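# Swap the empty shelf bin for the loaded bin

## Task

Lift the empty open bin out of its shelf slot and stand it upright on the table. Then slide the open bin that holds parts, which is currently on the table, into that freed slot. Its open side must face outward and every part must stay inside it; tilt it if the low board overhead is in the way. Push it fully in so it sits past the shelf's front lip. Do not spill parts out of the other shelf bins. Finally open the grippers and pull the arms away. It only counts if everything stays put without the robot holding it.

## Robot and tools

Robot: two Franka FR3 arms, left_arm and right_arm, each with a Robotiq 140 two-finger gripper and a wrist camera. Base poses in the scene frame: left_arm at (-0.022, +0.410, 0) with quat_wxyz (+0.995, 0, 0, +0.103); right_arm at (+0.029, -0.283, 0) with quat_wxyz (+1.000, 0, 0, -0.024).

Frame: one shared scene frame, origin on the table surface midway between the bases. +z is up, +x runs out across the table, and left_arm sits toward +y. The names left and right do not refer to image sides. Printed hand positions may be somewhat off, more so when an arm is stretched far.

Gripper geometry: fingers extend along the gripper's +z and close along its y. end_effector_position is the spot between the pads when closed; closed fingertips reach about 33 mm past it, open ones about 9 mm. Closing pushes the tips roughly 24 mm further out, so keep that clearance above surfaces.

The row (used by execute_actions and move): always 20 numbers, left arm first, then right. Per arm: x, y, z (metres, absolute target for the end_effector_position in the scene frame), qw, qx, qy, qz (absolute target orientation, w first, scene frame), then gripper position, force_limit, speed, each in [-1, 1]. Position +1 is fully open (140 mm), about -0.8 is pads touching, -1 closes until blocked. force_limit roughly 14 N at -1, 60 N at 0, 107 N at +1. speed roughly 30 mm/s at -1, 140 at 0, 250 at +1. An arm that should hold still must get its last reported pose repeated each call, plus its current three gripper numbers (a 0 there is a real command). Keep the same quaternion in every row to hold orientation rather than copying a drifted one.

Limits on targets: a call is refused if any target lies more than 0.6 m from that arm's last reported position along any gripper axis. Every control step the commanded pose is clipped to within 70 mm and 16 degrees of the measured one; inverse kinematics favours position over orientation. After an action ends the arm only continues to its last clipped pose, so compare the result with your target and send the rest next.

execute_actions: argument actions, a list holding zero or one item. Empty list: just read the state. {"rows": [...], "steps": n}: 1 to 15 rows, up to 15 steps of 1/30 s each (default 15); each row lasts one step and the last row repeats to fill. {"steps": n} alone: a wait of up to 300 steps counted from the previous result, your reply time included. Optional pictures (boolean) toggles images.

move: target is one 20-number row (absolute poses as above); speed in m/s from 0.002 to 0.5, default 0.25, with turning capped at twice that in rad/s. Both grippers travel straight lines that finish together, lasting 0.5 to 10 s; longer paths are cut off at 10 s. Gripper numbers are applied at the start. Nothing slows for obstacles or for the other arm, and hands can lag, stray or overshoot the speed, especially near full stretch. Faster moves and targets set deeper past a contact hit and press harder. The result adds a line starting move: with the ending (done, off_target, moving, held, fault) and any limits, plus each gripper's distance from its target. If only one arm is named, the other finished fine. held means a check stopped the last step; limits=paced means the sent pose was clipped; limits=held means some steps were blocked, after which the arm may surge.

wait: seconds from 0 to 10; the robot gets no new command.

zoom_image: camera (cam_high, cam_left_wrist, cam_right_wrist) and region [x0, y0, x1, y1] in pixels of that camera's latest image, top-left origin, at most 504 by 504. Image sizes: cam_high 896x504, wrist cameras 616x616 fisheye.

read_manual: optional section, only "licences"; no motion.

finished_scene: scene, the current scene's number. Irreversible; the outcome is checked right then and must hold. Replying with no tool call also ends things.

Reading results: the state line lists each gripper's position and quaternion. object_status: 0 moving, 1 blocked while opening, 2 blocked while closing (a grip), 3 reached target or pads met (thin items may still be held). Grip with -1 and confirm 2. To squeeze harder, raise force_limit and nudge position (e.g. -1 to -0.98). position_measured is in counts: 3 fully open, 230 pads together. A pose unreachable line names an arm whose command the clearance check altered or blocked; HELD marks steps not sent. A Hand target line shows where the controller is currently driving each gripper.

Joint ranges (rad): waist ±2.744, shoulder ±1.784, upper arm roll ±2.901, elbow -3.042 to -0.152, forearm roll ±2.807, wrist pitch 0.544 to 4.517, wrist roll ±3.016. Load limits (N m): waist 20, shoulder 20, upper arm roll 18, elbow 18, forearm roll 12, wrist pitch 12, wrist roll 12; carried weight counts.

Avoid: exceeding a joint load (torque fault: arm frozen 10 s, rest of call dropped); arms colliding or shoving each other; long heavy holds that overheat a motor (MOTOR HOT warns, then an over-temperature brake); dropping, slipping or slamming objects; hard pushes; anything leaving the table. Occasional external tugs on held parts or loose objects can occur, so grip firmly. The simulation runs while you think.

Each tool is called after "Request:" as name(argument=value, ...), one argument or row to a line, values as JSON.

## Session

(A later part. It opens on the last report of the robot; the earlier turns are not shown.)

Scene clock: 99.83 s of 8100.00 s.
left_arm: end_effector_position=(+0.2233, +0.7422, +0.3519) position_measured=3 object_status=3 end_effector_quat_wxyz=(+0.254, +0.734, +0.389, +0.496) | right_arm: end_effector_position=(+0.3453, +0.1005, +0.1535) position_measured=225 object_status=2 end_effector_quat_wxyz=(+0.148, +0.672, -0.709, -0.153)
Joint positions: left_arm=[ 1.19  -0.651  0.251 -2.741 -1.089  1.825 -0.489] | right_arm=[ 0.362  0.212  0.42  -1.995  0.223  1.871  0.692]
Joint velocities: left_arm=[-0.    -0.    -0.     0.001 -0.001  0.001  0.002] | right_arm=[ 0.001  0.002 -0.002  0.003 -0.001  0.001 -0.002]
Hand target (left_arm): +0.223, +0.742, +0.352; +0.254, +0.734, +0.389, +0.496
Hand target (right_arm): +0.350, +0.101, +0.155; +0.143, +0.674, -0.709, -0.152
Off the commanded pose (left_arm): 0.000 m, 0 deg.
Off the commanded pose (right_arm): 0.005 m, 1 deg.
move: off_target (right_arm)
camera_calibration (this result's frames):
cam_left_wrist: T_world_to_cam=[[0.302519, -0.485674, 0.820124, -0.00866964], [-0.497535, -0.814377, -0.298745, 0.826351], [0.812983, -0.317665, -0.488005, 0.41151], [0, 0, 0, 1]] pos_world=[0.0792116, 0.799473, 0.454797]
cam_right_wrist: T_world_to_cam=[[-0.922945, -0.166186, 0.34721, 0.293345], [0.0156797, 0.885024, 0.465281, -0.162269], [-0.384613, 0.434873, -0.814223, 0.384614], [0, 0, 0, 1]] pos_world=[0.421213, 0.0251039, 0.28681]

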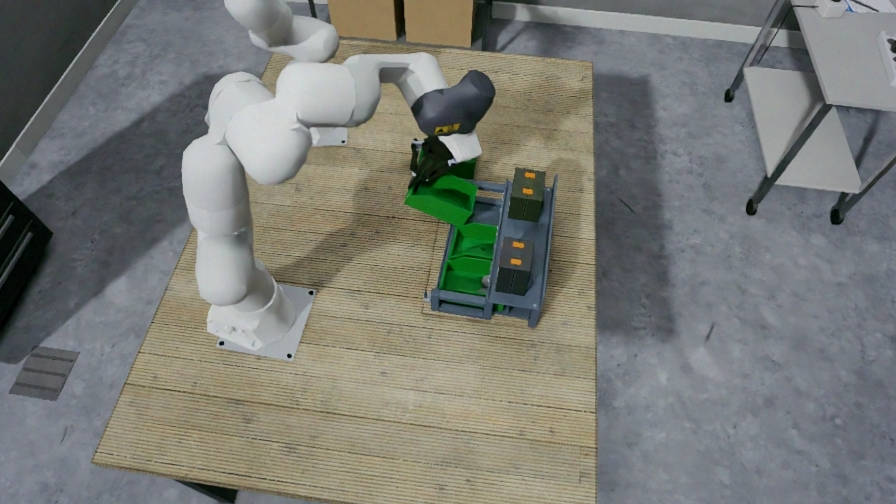

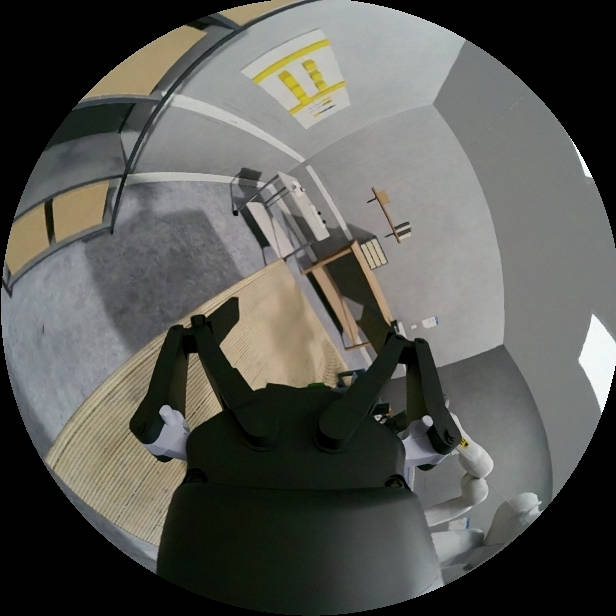

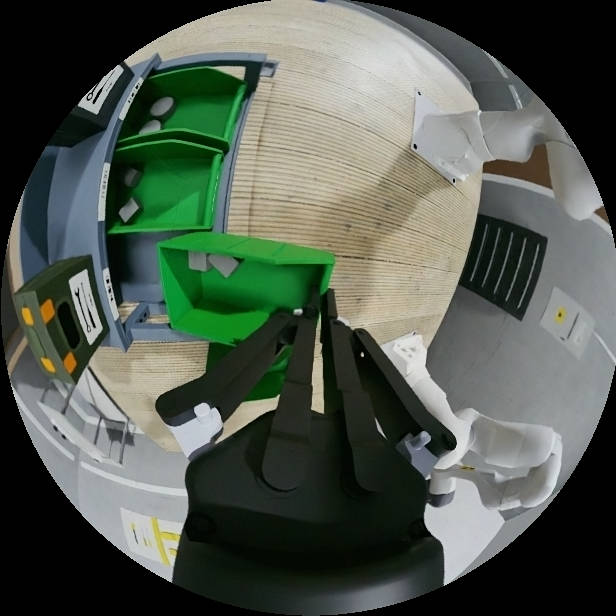

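Clear this time at y≈0.100. Continuing in and down.

Request:
move(
  target=[0.2233,0.7422,0.3519,0.254,0.734,0.389,0.496,1,0,0,0.39,0.098,0.13,0.143,0.674,-0.710,-0.151,-1,1,-0.5],
  speed=0.012,
)

Request:
zoom_image(
  camera="cam_high",
  region=[400,150,540,270],
)

Scene clock: 105.20 s of 8100.00 s.
left_arm: end_effector_position=(+0.2233, +0.7422, +0.3519) position_measured=3 object_status=3 end_effector_quat_wxyz=(+0.254, +0.734, +0.389, +0.496) | right_arm: end_effector_position=(+0.3852, +0.0989, +0.1292) position_measured=225 object_status=2 end_effector_quat_wxyz=(+0.148, +0.672, -0.709, -0.154)
Joint positions: left_arm=[ 1.19  -0.651  0.251 -2.741 -1.089  1.825 -0.489] | right_arm=[ 0.362  0.331  0.385 -1.895  0.174  1.878  0.674]
Joint velocities: left_arm=[ 0.002 -0.001  0.    -0.    -0.001  0.    -0.   ] | right_arm=[ 0.     0.    -0.001  0.003 -0.002 -0.    -0.004]
Hand target (left_arm): +0.223, +0.742, +0.352; +0.254, +0.734, +0.389, +0.496
Hand target (right_arm): +0.390, +0.100, +0.131; +0.142, +0.673, -0.709, -0.152
Off the commanded pose (left_arm): 0.000 m, 0 deg.
Off the commanded pose (right_arm): 0.005 m, 1 deg.
move: off_target (right_arm)
camera_calibration (this result's frames):
cam_left_wrist: T_world_to_cam=[[0.302519, -0.485674, 0.820124, -0.00866971], [-0.497535, -0.814377, -0.298745, 0.826351], [0.812983, -0.317665, -0.488005, 0.41151], [0, 0, 0, 1]] pos_world=[0.0792115, 0.799473, 0.454797]
cam_right_wrist: T_world_to_cam=[[-0.922439, -0.165973, 0.348654, 0.337896], [0.0169412, 0.884649, 0.46595, -0.150691], [-0.385771, 0.435717, -0.813223, 0.381132], [0, 0, 0, 1]] pos_world=[0.461271, 0.0233248, 0.262351]

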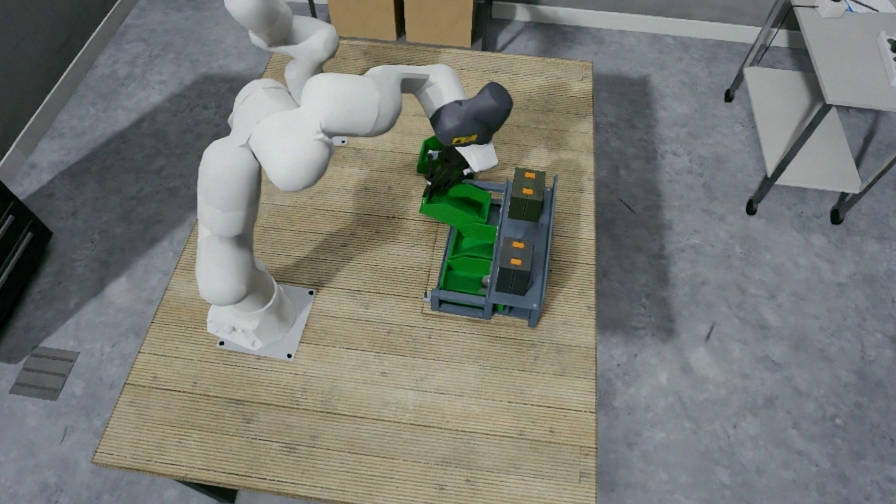

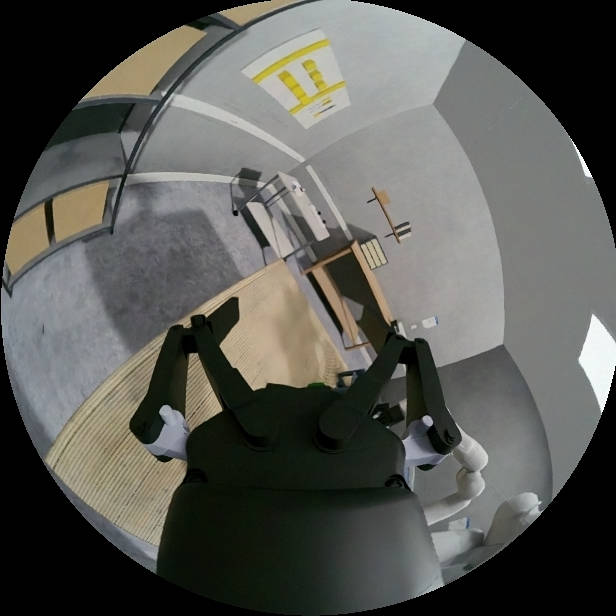

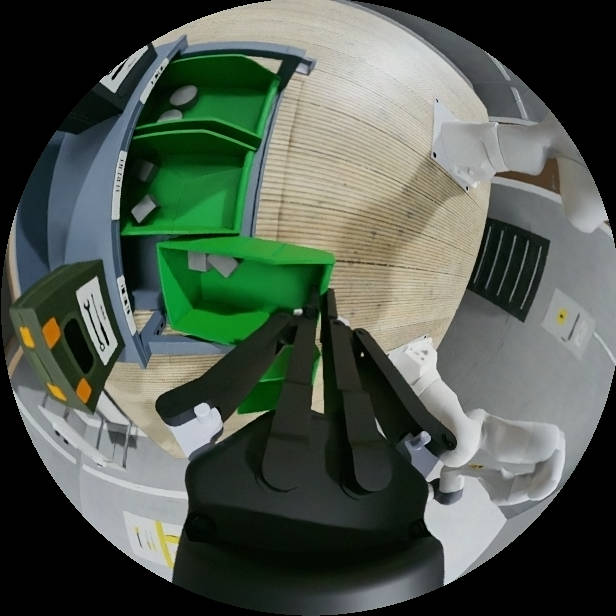

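Region (400, 150, 540, 270) of cam_high's 896x504 image, scaled by 3.600, with more detail than that image has; it fills the top 432 rows of this view, and the rest is white.

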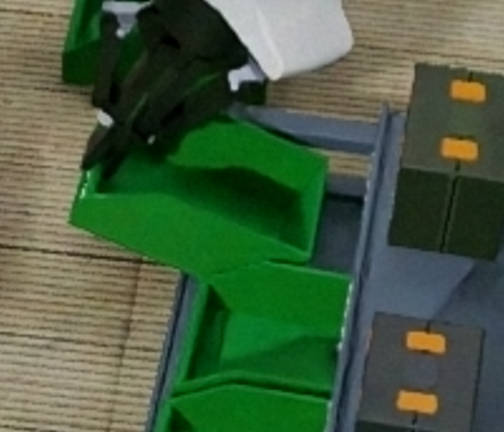

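Request:
move(
  target=[0.2233,0.7422,0.3519,0.254,0.734,0.389,0.496,1,0,0,0.40,0.097,0.11,0.143,0.674,-0.710,-0.151,-1,1,-0.5],
  speed=0.012,
)

Request:
move(
  target=[0.2233,0.7422,0.3519,0.254,0.734,0.389,0.496,1,0,0,0.435,0.096,0.102,0.143,0.674,-0.710,-0.151,-1,1,-0.5],
  speed=0.012,
)

Request:
zoom_image(
  camera="cam_high",
  region=[400,150,540,270],
)

Scene clock: 108.40 s of 8100.00 s.
left_arm: end_effector_position=(+0.2233, +0.7422, +0.3519) position_measured=3 object_status=3 end_effector_quat_wxyz=(+0.254, +0.734, +0.389, +0.496) | right_arm: end_effector_position=(+0.3982, +0.0991, +0.1132) position_measured=225 object_status=2 end_effector_quat_wxyz=(+0.143, +0.673, -0.709, -0.153)
Joint positions: left_arm=[ 1.19  -0.651  0.251 -2.741 -1.089  1.825 -0.489] | right_arm=[ 0.362  0.372  0.376 -1.879  0.157  1.909  0.663]
Joint velocities: left_arm=[-0.001  0.001  0.001  0.001  0.     0.     0.001] | right_arm=[ 0.001  0.001 -0.001  0.001 -0.003  0.006 -0.002]
Hand target (left_arm): +0.223, +0.742, +0.352; +0.254, +0.734, +0.389, +0.496
Hand target (right_arm): +0.400, +0.098, +0.110; +0.143, +0.673, -0.709, -0.151
Off the commanded pose (left_arm): 0.000 m, 0 deg.
Off the commanded pose (right_arm): 0.004 m, 0 deg.
move: off_target (right_arm)
camera_calibration (this result's frames):
cam_left_wrist: T_world_to_cam=[[0.302519, -0.485674, 0.820124, -0.00866965], [-0.497535, -0.814377, -0.298745, 0.826352], [0.812983, -0.317665, -0.488005, 0.41151], [0, 0, 0, 1]] pos_world=[0.0792116, 0.799473, 0.454797]
cam_right_wrist: T_world_to_cam=[[-0.925667, -0.169203, 0.338394, 0.358235], [0.0110062, 0.881999, 0.471122, -0.141613], [-0.378179, 0.439827, -0.814575, 0.369714], [0, 0, 0, 1]] pos_world=[0.472983, 0.0229068, 0.246652]

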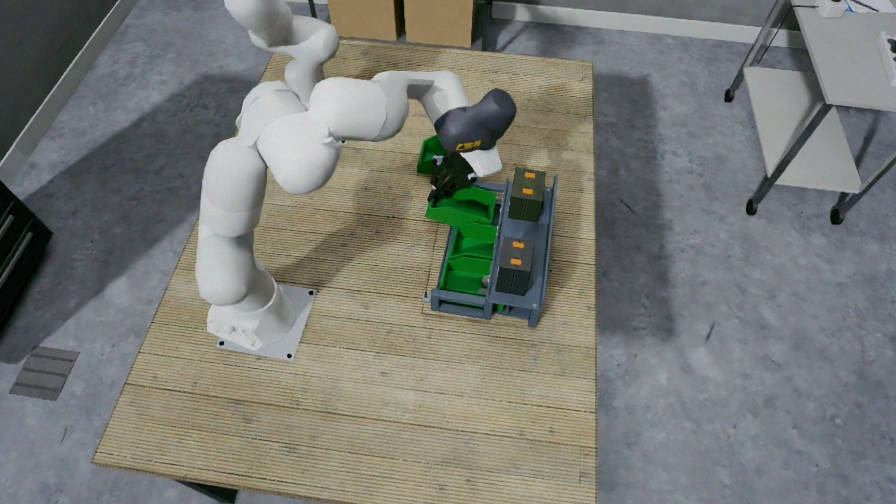

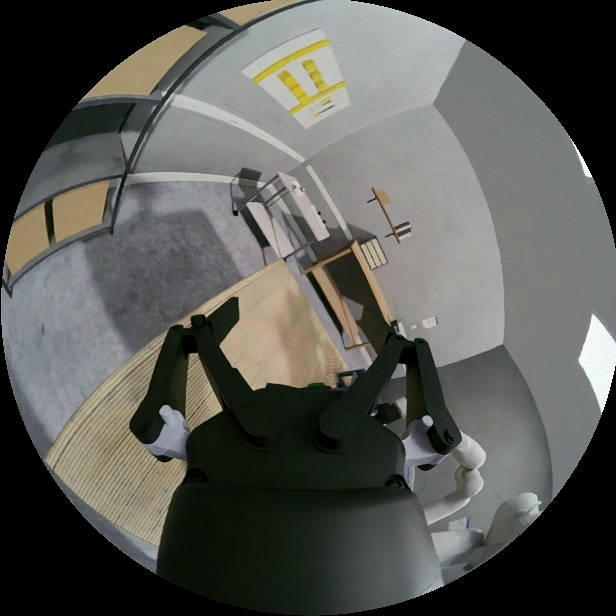

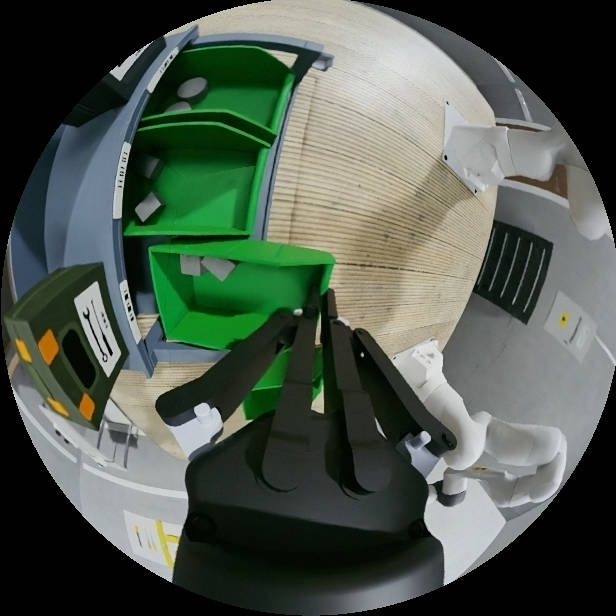

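Scene clock: 111.83 s of 8100.00 s.
left_arm: end_effector_position=(+0.2233, +0.7422, +0.3519) position_measured=3 object_status=3 end_effector_quat_wxyz=(+0.254, +0.734, +0.389, +0.496) | right_arm: end_effector_position=(+0.4361, +0.1013, +0.1060) position_measured=225 object_status=2 end_effector_quat_wxyz=(+0.137, +0.674, -0.710, -0.153)
Joint positions: left_arm=[ 1.19  -0.651  0.251 -2.741 -1.089  1.825 -0.489] | right_arm=[ 0.362  0.463  0.352 -1.758  0.125  1.882  0.649]
Joint velocities: left_arm=[-0.001  0.001 -0.     0.001  0.    -0.001 -0.   ] | right_arm=[-0.001  0.002 -0.001  0.003 -0.001 -0.004 -0.003]
Hand target (left_arm): +0.223, +0.742, +0.352; +0.254, +0.734, +0.389, +0.496
Hand target (right_arm): +0.435, +0.098, +0.103; +0.142, +0.673, -0.709, -0.152
Off the commanded pose (left_arm): 0.000 m, 0 deg.
Off the commanded pose (right_arm): 0.007 m, 1 deg.
move: off_target (right_arm)
camera_calibration (this result's frames):
cam_left_wrist: T_world_to_cam=[[0.302519, -0.485674, 0.820124, -0.00866952], [-0.497536, -0.814377, -0.298745, 0.826352], [0.812983, -0.317665, -0.488005, 0.41151], [0, 0, 0, 1]] pos_world=[0.0792116, 0.799473, 0.454797]
cam_right_wrist: T_world_to_cam=[[-0.928601, -0.170718, 0.329478, 0.398567], [0.00825171, 0.878169, 0.478278, -0.139732], [-0.370989, 0.446849, -0.81406, 0.373341], [0, 0, 0, 1]] pos_world=[0.509768, 0.0239243, 0.239434]

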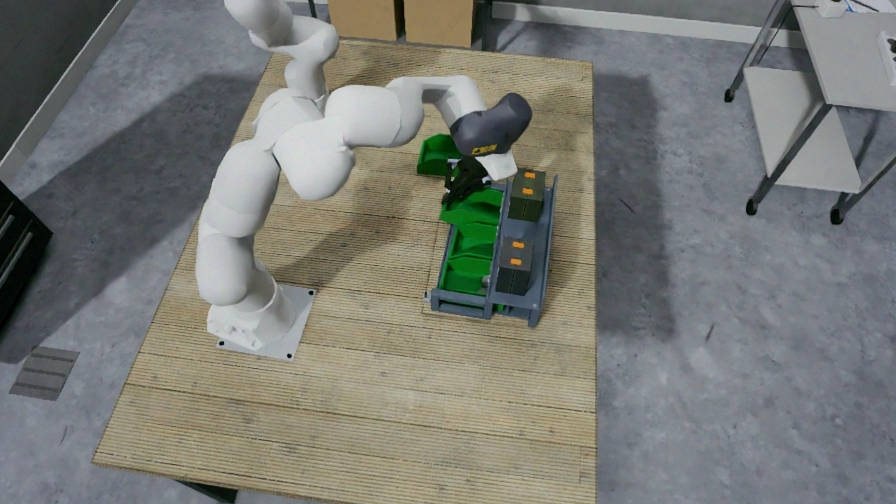

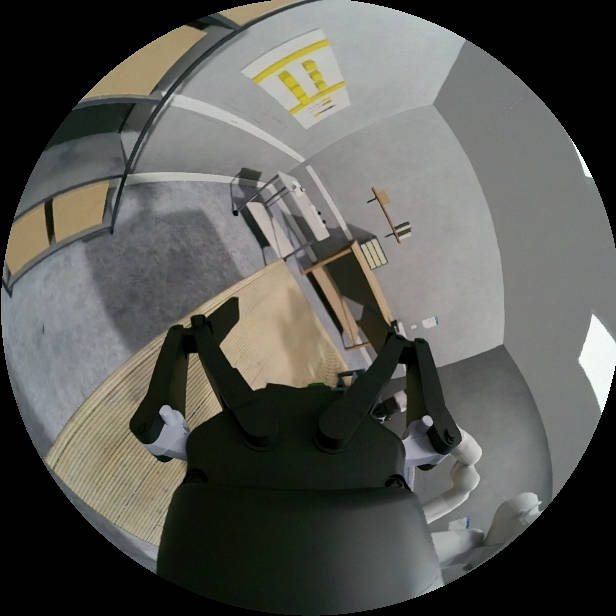

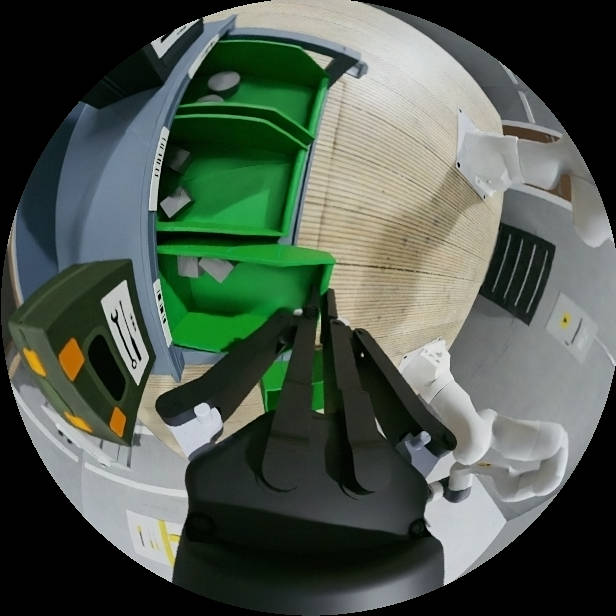

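Region (400, 150, 540, 270) of cam_high's 896x504 image, scaled by 3.600, with more detail than that image has; it fills the top 432 rows of this view, and the rest is white.

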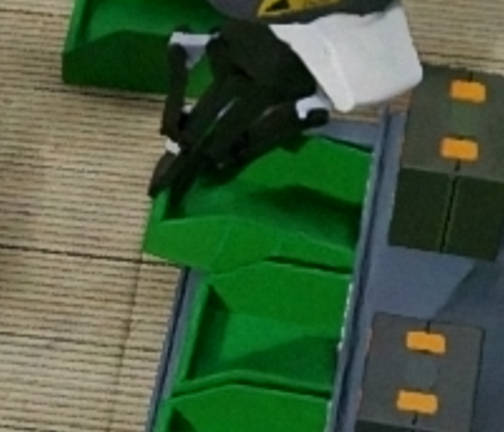

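Request:
move(
  target=[0.2233,0.7422,0.3519,0.254,0.734,0.389,0.496,1,0,0,0.461,0.096,0.092,0.084,0.684,-0.720,-0.088,-1,1,-0.5],
  speed=0.012,
)

Request:
zoom_image(
  camera="cam_high",
  region=[400,150,540,270],
)

Scene clock: 119.97 s of 8100.00 s.
left_arm: end_effector_position=(+0.2233, +0.7422, +0.3519) position_measured=3 object_status=3 end_effector_quat_wxyz=(+0.254, +0.734, +0.389, +0.496) | right_arm: end_effector_position=(+0.4584, +0.0962, +0.0891) position_measured=225 object_status=2 end_effector_quat_wxyz=(+0.088, +0.684, -0.718, -0.091)
Joint positions: left_arm=[ 1.19  -0.651  0.251 -2.741 -1.089  1.825 -0.489] | right_arm=[ 0.42   0.407  0.303 -1.865  0.05   2.06   0.683]
Joint velocities: left_arm=[ 0.    -0.001 -0.001 -0.001 -0.001 -0.001 -0.002] | right_arm=[ 0.002  0.    -0.003 -0.001 -0.002  0.009  0.003]
Hand target (left_arm): +0.223, +0.742, +0.352; +0.254, +0.734, +0.389, +0.496
Hand target (right_arm): +0.461, +0.096, +0.090; +0.085, +0.683, -0.720, -0.087
Off the commanded pose (left_arm): 0.000 m, 0 deg.
Off the commanded pose (right_arm): 0.004 m, 1 deg.
move: off_target (right_arm)
camera_calibration (this result's frames):
cam_left_wrist: T_world_to_cam=[[0.302519, -0.485674, 0.820124, -0.00866969], [-0.497535, -0.814377, -0.298745, 0.826352], [0.812983, -0.317665, -0.488005, 0.41151], [0, 0, 0, 1]] pos_world=[0.0792115, 0.799473, 0.454797]
cam_right_wrist: T_world_to_cam=[[-0.968586, -0.169765, 0.181719, 0.455349], [-0.0706698, 0.88851, 0.453382, -0.0899544], [-0.238427, 0.426297, -0.872596, 0.316602], [0, 0, 0, 1]] pos_world=[0.510174, 0.022261, 0.234304]

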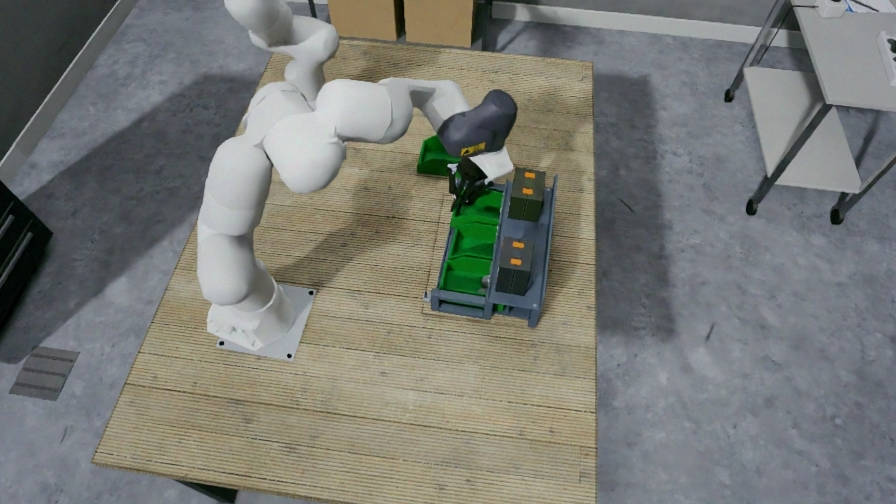

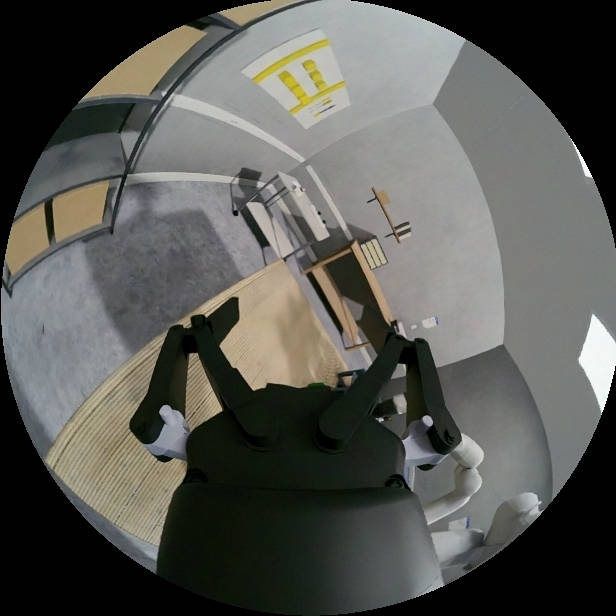

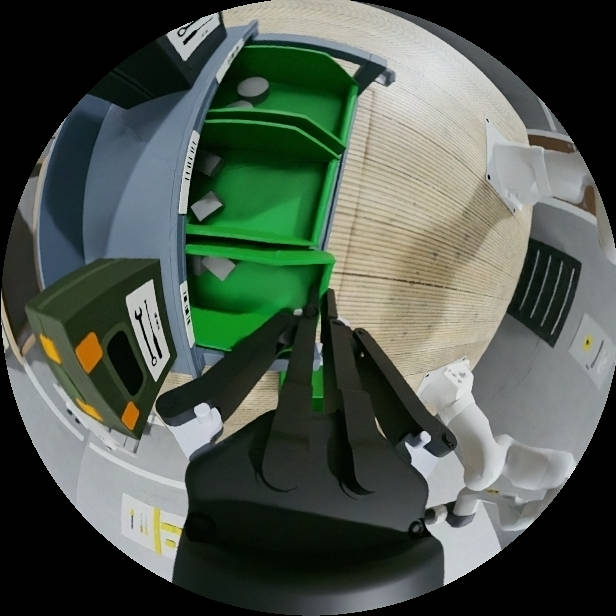

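Region (400, 150, 540, 270) of cam_high's 896x504 image, scaled by 3.600, with more detail than that image has; it fills the top 432 rows of this view, and the rest is white.

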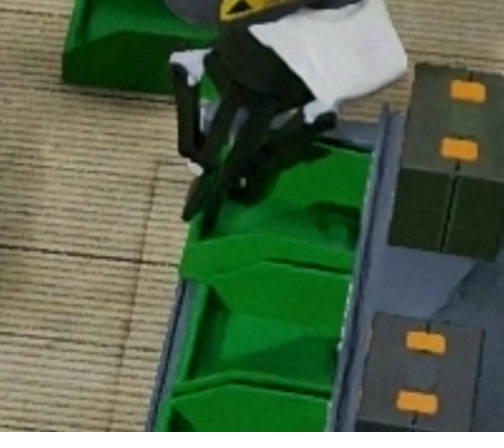

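Request:
move(
  target=[0.2233,0.7422,0.3519,0.254,0.734,0.389,0.496,1,0,0,0.464,0.096,0.066,0.035,0.687,-0.724,-0.039,-1,1,-0.5],
  speed=0.012,
)

Request:
zoom_image(
  camera="cam_high",
  region=[400,150,540,270],
)

Scene clock: 126.97 s of 8100.00 s.
left_arm: end_effector_position=(+0.2233, +0.7422, +0.3519) position_measured=3 object_status=3 end_effector_quat_wxyz=(+0.254, +0.734, +0.389, +0.496) | right_arm: end_effector_position=(+0.4642, +0.0972, +0.0678) position_measured=225 object_status=2 end_effector_quat_wxyz=(+0.035, +0.688, -0.724, -0.040)
Joint positions: left_arm=[ 1.19  -0.651  0.251 -2.741 -1.089  1.825 -0.489] | right_arm=[ 0.481  0.351  0.266 -2.014 -0.02   2.277  0.75 ]
Joint velocities: left_arm=[-0.001 -0.001 -0.    -0.001  0.     0.     0.002] | right_arm=[ 0.005 -0.    -0.004 -0.002 -0.     0.01   0.008]
Hand target (left_arm): +0.223, +0.742, +0.352; +0.254, +0.734, +0.389, +0.496
Hand target (right_arm): +0.464, +0.095, +0.065; +0.036, +0.687, -0.725, -0.038
Off the commanded pose (left_arm): 0.000 m, 0 deg.
Off the commanded pose (right_arm): 0.002 m, 0 deg.
move: done
camera_calibration (this result's frames):
cam_left_wrist: T_world_to_cam=[[0.302519, -0.485674, 0.820124, -0.00866961], [-0.497536, -0.814377, -0.298745, 0.826351], [0.812983, -0.317665, -0.488005, 0.41151], [0, 0, 0, 1]] pos_world=[0.0792116, 0.799473, 0.454797]
cam_right_wrist: T_world_to_cam=[[-0.985158, -0.167388, 0.0380092, 0.482179], [-0.13412, 0.888848, 0.438133, -0.050339], [-0.107123, 0.426532, -0.898106, 0.23973], [0, 0, 0, 1]] pos_world=[0.493951, 0.0232024, 0.219031]

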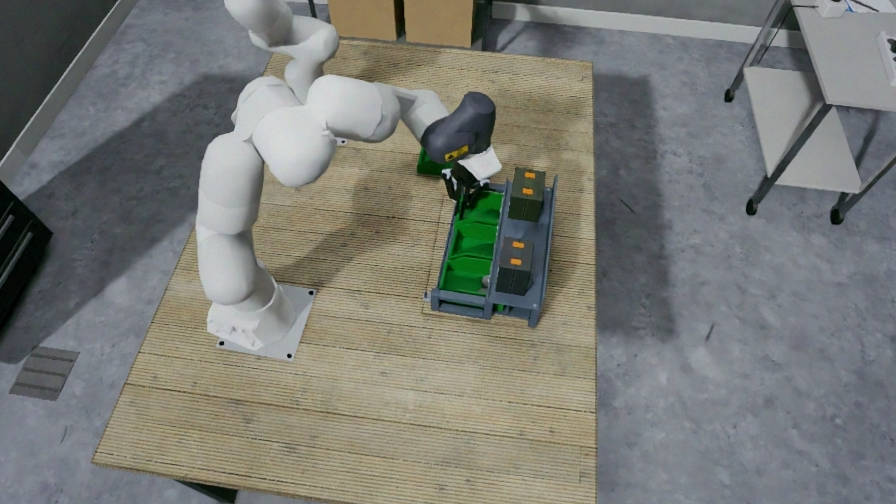

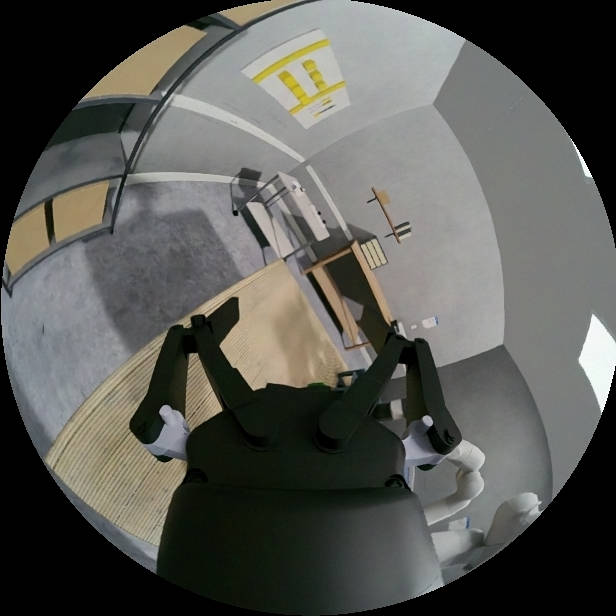

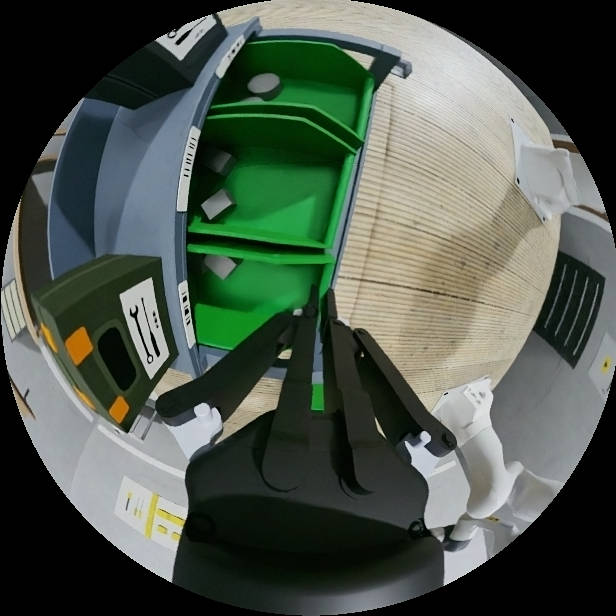

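Region (400, 150, 540, 270) of cam_high's 896x504 image, scaled by 3.600, with more detail than that image has; it fills the top 432 rows of this view, and the rest is white.

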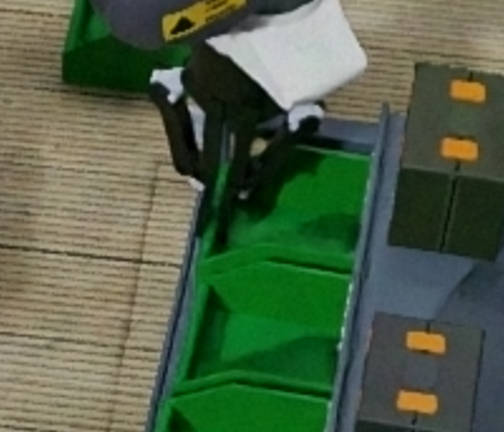

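Request:
move(
  target=[0.2233,0.7422,0.3519,0.254,0.734,0.389,0.496,1,0,0,0.464,0.097,0.066,0.02,0.688,-0.725,-0.02,-0.68,1,0],
  speed=0.05,
)

Request:
move(
  target=[0.2233,0.7422,0.3519,0.254,0.734,0.389,0.496,1,0,0,0.464,0.097,0.19,0.02,0.688,-0.725,-0.02,-0.68,1,0],
  speed=0.15,
)

Request:
move(
  target=[0.2233,0.7422,0.3519,0.254,0.734,0.389,0.496,1,0,0,0.32,-0.05,0.3,0.02,0.688,-0.725,-0.02,-0.68,1,0],
)

Request:
zoom_image(
  camera="cam_high",
  region=[380,100,620,300],
)

Scene clock: 130.00 s of 8100.00 s.
left_arm: end_effector_position=(+0.2233, +0.7422, +0.3519) position_measured=3 object_status=3 end_effector_quat_wxyz=(+0.254, +0.734, +0.389, +0.496) | right_arm: end_effector_position=(+0.4621, +0.0956, +0.0644) position_measured=214 object_status=3 end_effector_quat_wxyz=(+0.024, +0.691, -0.722, -0.022)
Joint positions: left_arm=[ 1.19  -0.651  0.251 -2.741 -1.089  1.825 -0.489] | right_arm=[ 0.508  0.331  0.25  -2.056 -0.054  2.324  0.781]
Joint velocities: left_arm=[-0.     0.001 -0.    -0.     0.001  0.    -0.001] | right_arm=[ 0.013  0.001 -0.009 -0.012 -0.008  0.023  0.031]
Hand target (left_arm): +0.223, +0.742, +0.352; +0.254, +0.734, +0.389, +0.496
Hand target (right_arm): +0.464, +0.097, +0.066; +0.020, +0.688, -0.725, -0.020
Off the commanded pose (left_arm): 0.000 m, 0 deg.
Off the commanded pose (right_arm): 0.003 m, 1 deg.
move: done
camera_calibration (this result's frames):
cam_left_wrist: T_world_to_cam=[[0.302519, -0.485674, 0.820124, -0.00866957], [-0.497536, -0.814377, -0.298745, 0.826351], [0.812983, -0.317665, -0.488005, 0.41151], [0, 0, 0, 1]] pos_world=[0.0792116, 0.799473, 0.454797]
cam_right_wrist: T_world_to_cam=[[-0.984839, -0.173469, 0.000520583, 0.482792], [-0.157028, 0.892767, 0.422267, -0.0364726], [-0.0737149, 0.415783, -0.906472, 0.223301], [0, 0, 0, 1]] pos_world=[0.486206, 0.0234664, 0.217565]

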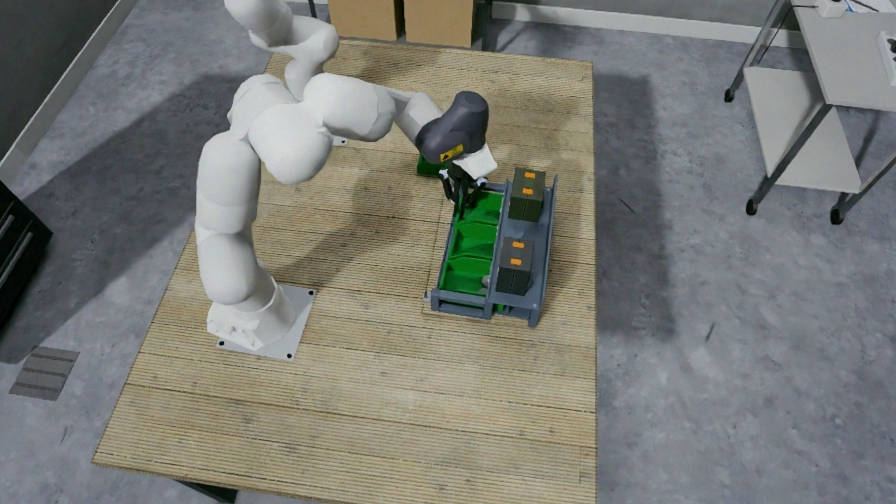

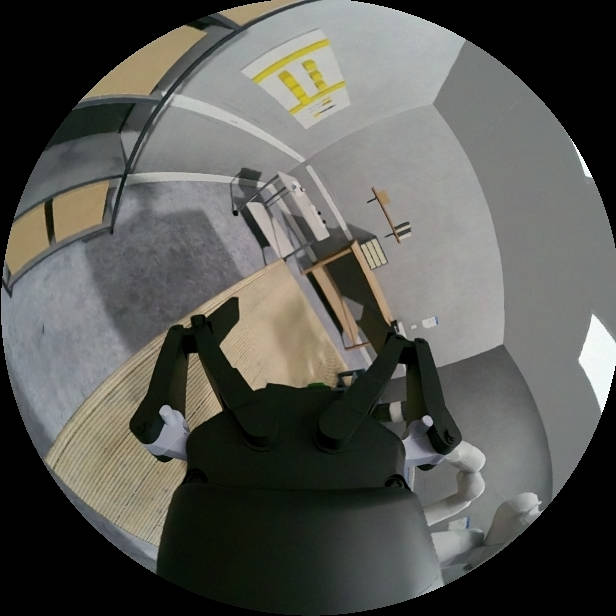

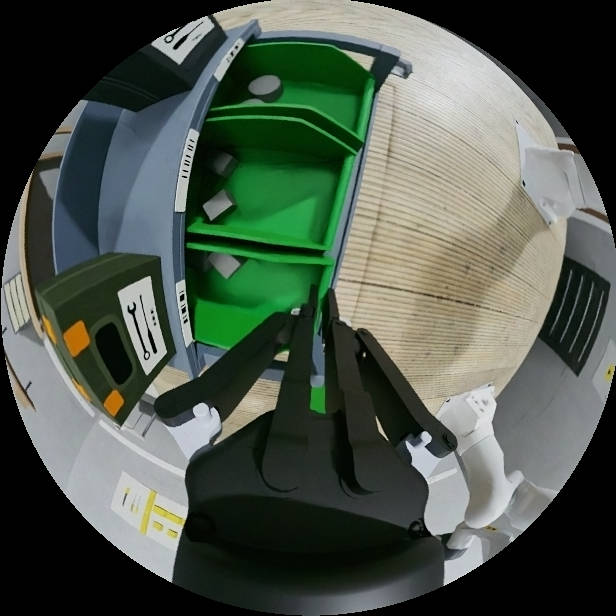

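Scene clock: 131.47 s of 8100.00 s.
left_arm: end_effector_position=(+0.2233, +0.7422, +0.3519) position_measured=3 object_status=3 end_effector_quat_wxyz=(+0.254, +0.734, +0.389, +0.496) | right_arm: end_effector_position=(+0.4652, +0.0979, +0.1892) position_measured=214 object_status=3 end_effector_quat_wxyz=(+0.018, +0.688, -0.725, -0.017)
Joint positions: left_arm=[ 1.19  -0.651  0.251 -2.741 -1.089  1.825 -0.489] | right_arm=[ 0.502  0.157  0.26  -1.947 -0.008  2.062  0.767]
Joint velocities: left_arm=[ 0.     0.001 -0.     0.001 -0.    -0.001  0.002] | right_arm=[-0.    -0.001  0.001 -0.     0.001 -0.011 -0.001]
Hand target (left_arm): +0.223, +0.742, +0.352; +0.254, +0.734, +0.389, +0.496
Hand target (right_arm): +0.464, +0.097, +0.189; +0.020, +0.689, -0.725, -0.019
Off the commanded pose (left_arm): 0.000 m, 0 deg.
Off the commanded pose (right_arm): 0.002 m, 0 deg.
move: done
camera_calibration (this result's frames):
cam_left_wrist: T_world_to_cam=[[0.302519, -0.485674, 0.820124, -0.00866978], [-0.497535, -0.814377, -0.298745, 0.826352], [0.812983, -0.317665, -0.488004, 0.41151], [0, 0, 0, 1]] pos_world=[0.0792115, 0.799473, 0.454797]
cam_right_wrist: T_world_to_cam=[[-0.986054, -0.165665, -0.0158701, 0.489091], [-0.156825, 0.893037, 0.421772, -0.0907432], [-0.0557001, 0.418379, -0.906563, 0.327083], [0, 0, 0, 1]] pos_world=[0.486258, 0.0252173, 0.342556]

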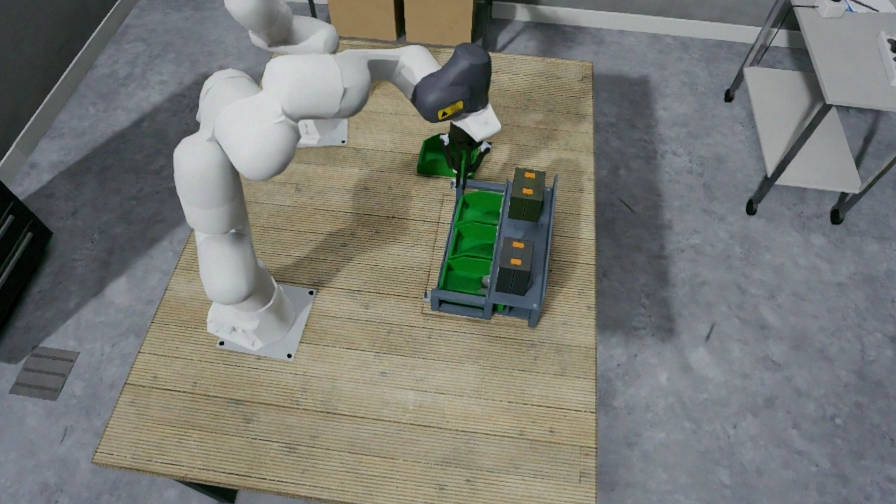

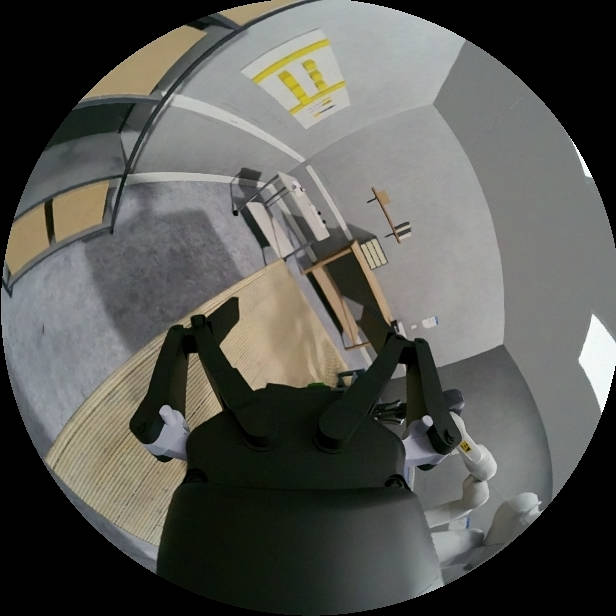

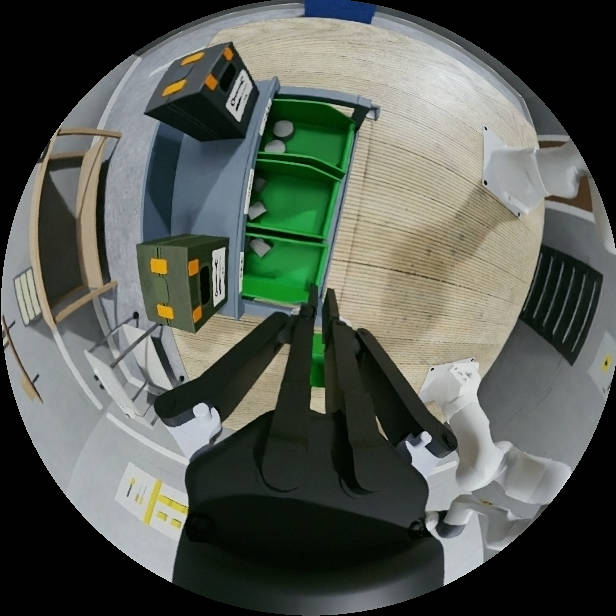

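Scene clock: 133.13 s of 8100.00 s.
left_arm: end_effector_position=(+0.2233, +0.7422, +0.3519) position_measured=3 object_status=3 end_effector_quat_wxyz=(+0.254, +0.734, +0.389, +0.496) | right_arm: end_effector_position=(+0.3262, -0.0528, +0.2967) position_measured=214 object_status=3 end_effector_quat_wxyz=(+0.019, +0.684, -0.729, -0.017)
Joint positions: left_arm=[ 1.19  -0.651  0.251 -2.741 -1.089  1.825 -0.489] | right_arm=[ 0.503 -0.544  0.151 -2.39   0.107  1.807  0.618]
Joint velocities: left_arm=[ 0.    -0.001 -0.     0.001  0.002 -0.001  0.001] | right_arm=[ 0.001 -0.001  0.    -0.001  0.001 -0.009 -0.012]
Hand target (left_arm): +0.223, +0.742, +0.352; +0.254, +0.734, +0.389, +0.496
Hand target (right_arm): +0.324, -0.054, +0.297; +0.021, +0.687, -0.726, -0.017
Off the commanded pose (left_arm): 0.000 m, 0 deg.
Off the commanded pose (right_arm): 0.008 m, 1 deg.
move: off_target (right_arm)
camera_calibration (this result's frames):
cam_left_wrist: T_world_to_cam=[[0.302519, -0.485674, 0.820124, -0.00866962], [-0.497535, -0.814377, -0.298745, 0.826351], [0.812983, -0.317665, -0.488005, 0.41151], [0, 0, 0, 1]] pos_world=[0.0792116, 0.799473, 0.454797]
cam_right_wrist: T_world_to_cam=[[-0.987923, -0.154238, -0.0148187, 0.329749], [-0.146203, 0.89621, 0.418847, -0.0257908], [-0.0513216, 0.415955, -0.907936, 0.478663], [0, 0, 0, 1]] pos_world=[0.346562, -0.125128, 0.450284]

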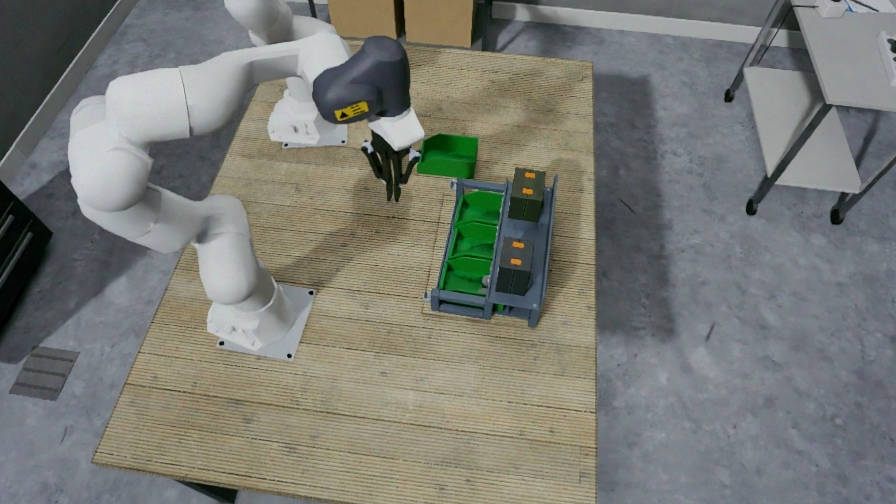

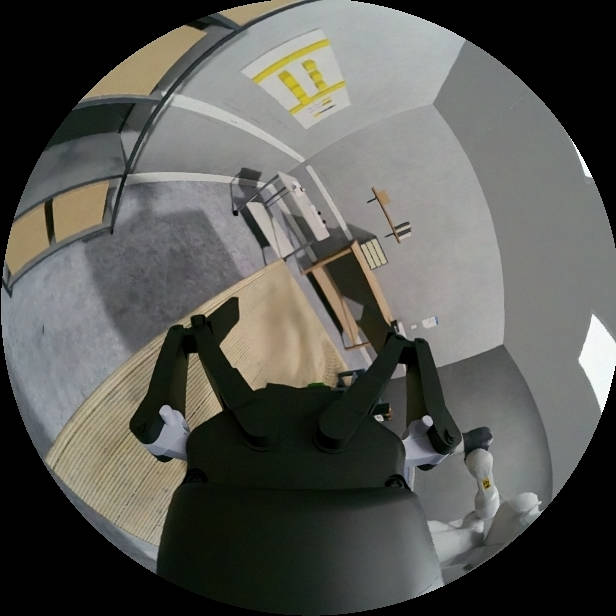

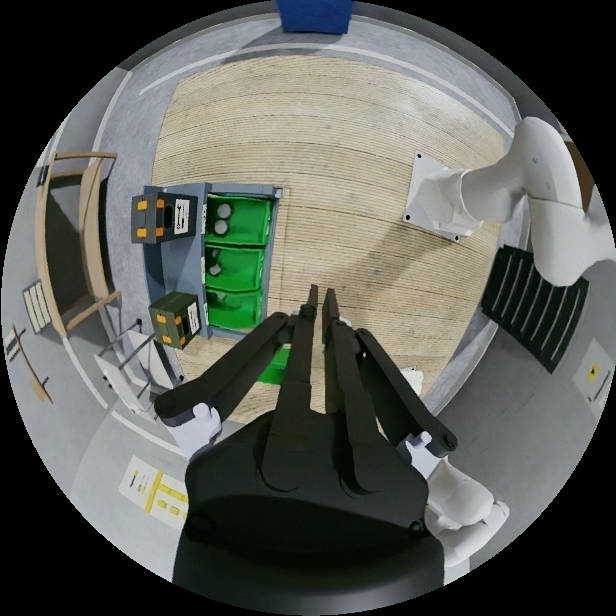

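Region (380, 100, 620, 300) of cam_high's 896x504 image, scaled by 2.100, with more detail than that image has.

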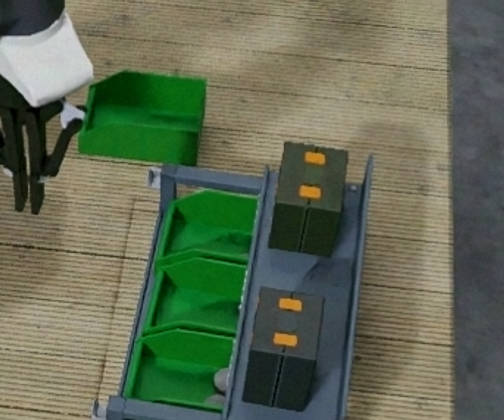

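Request:
finished_scene(
  scene=2,
)

The scene is finished: the task was done.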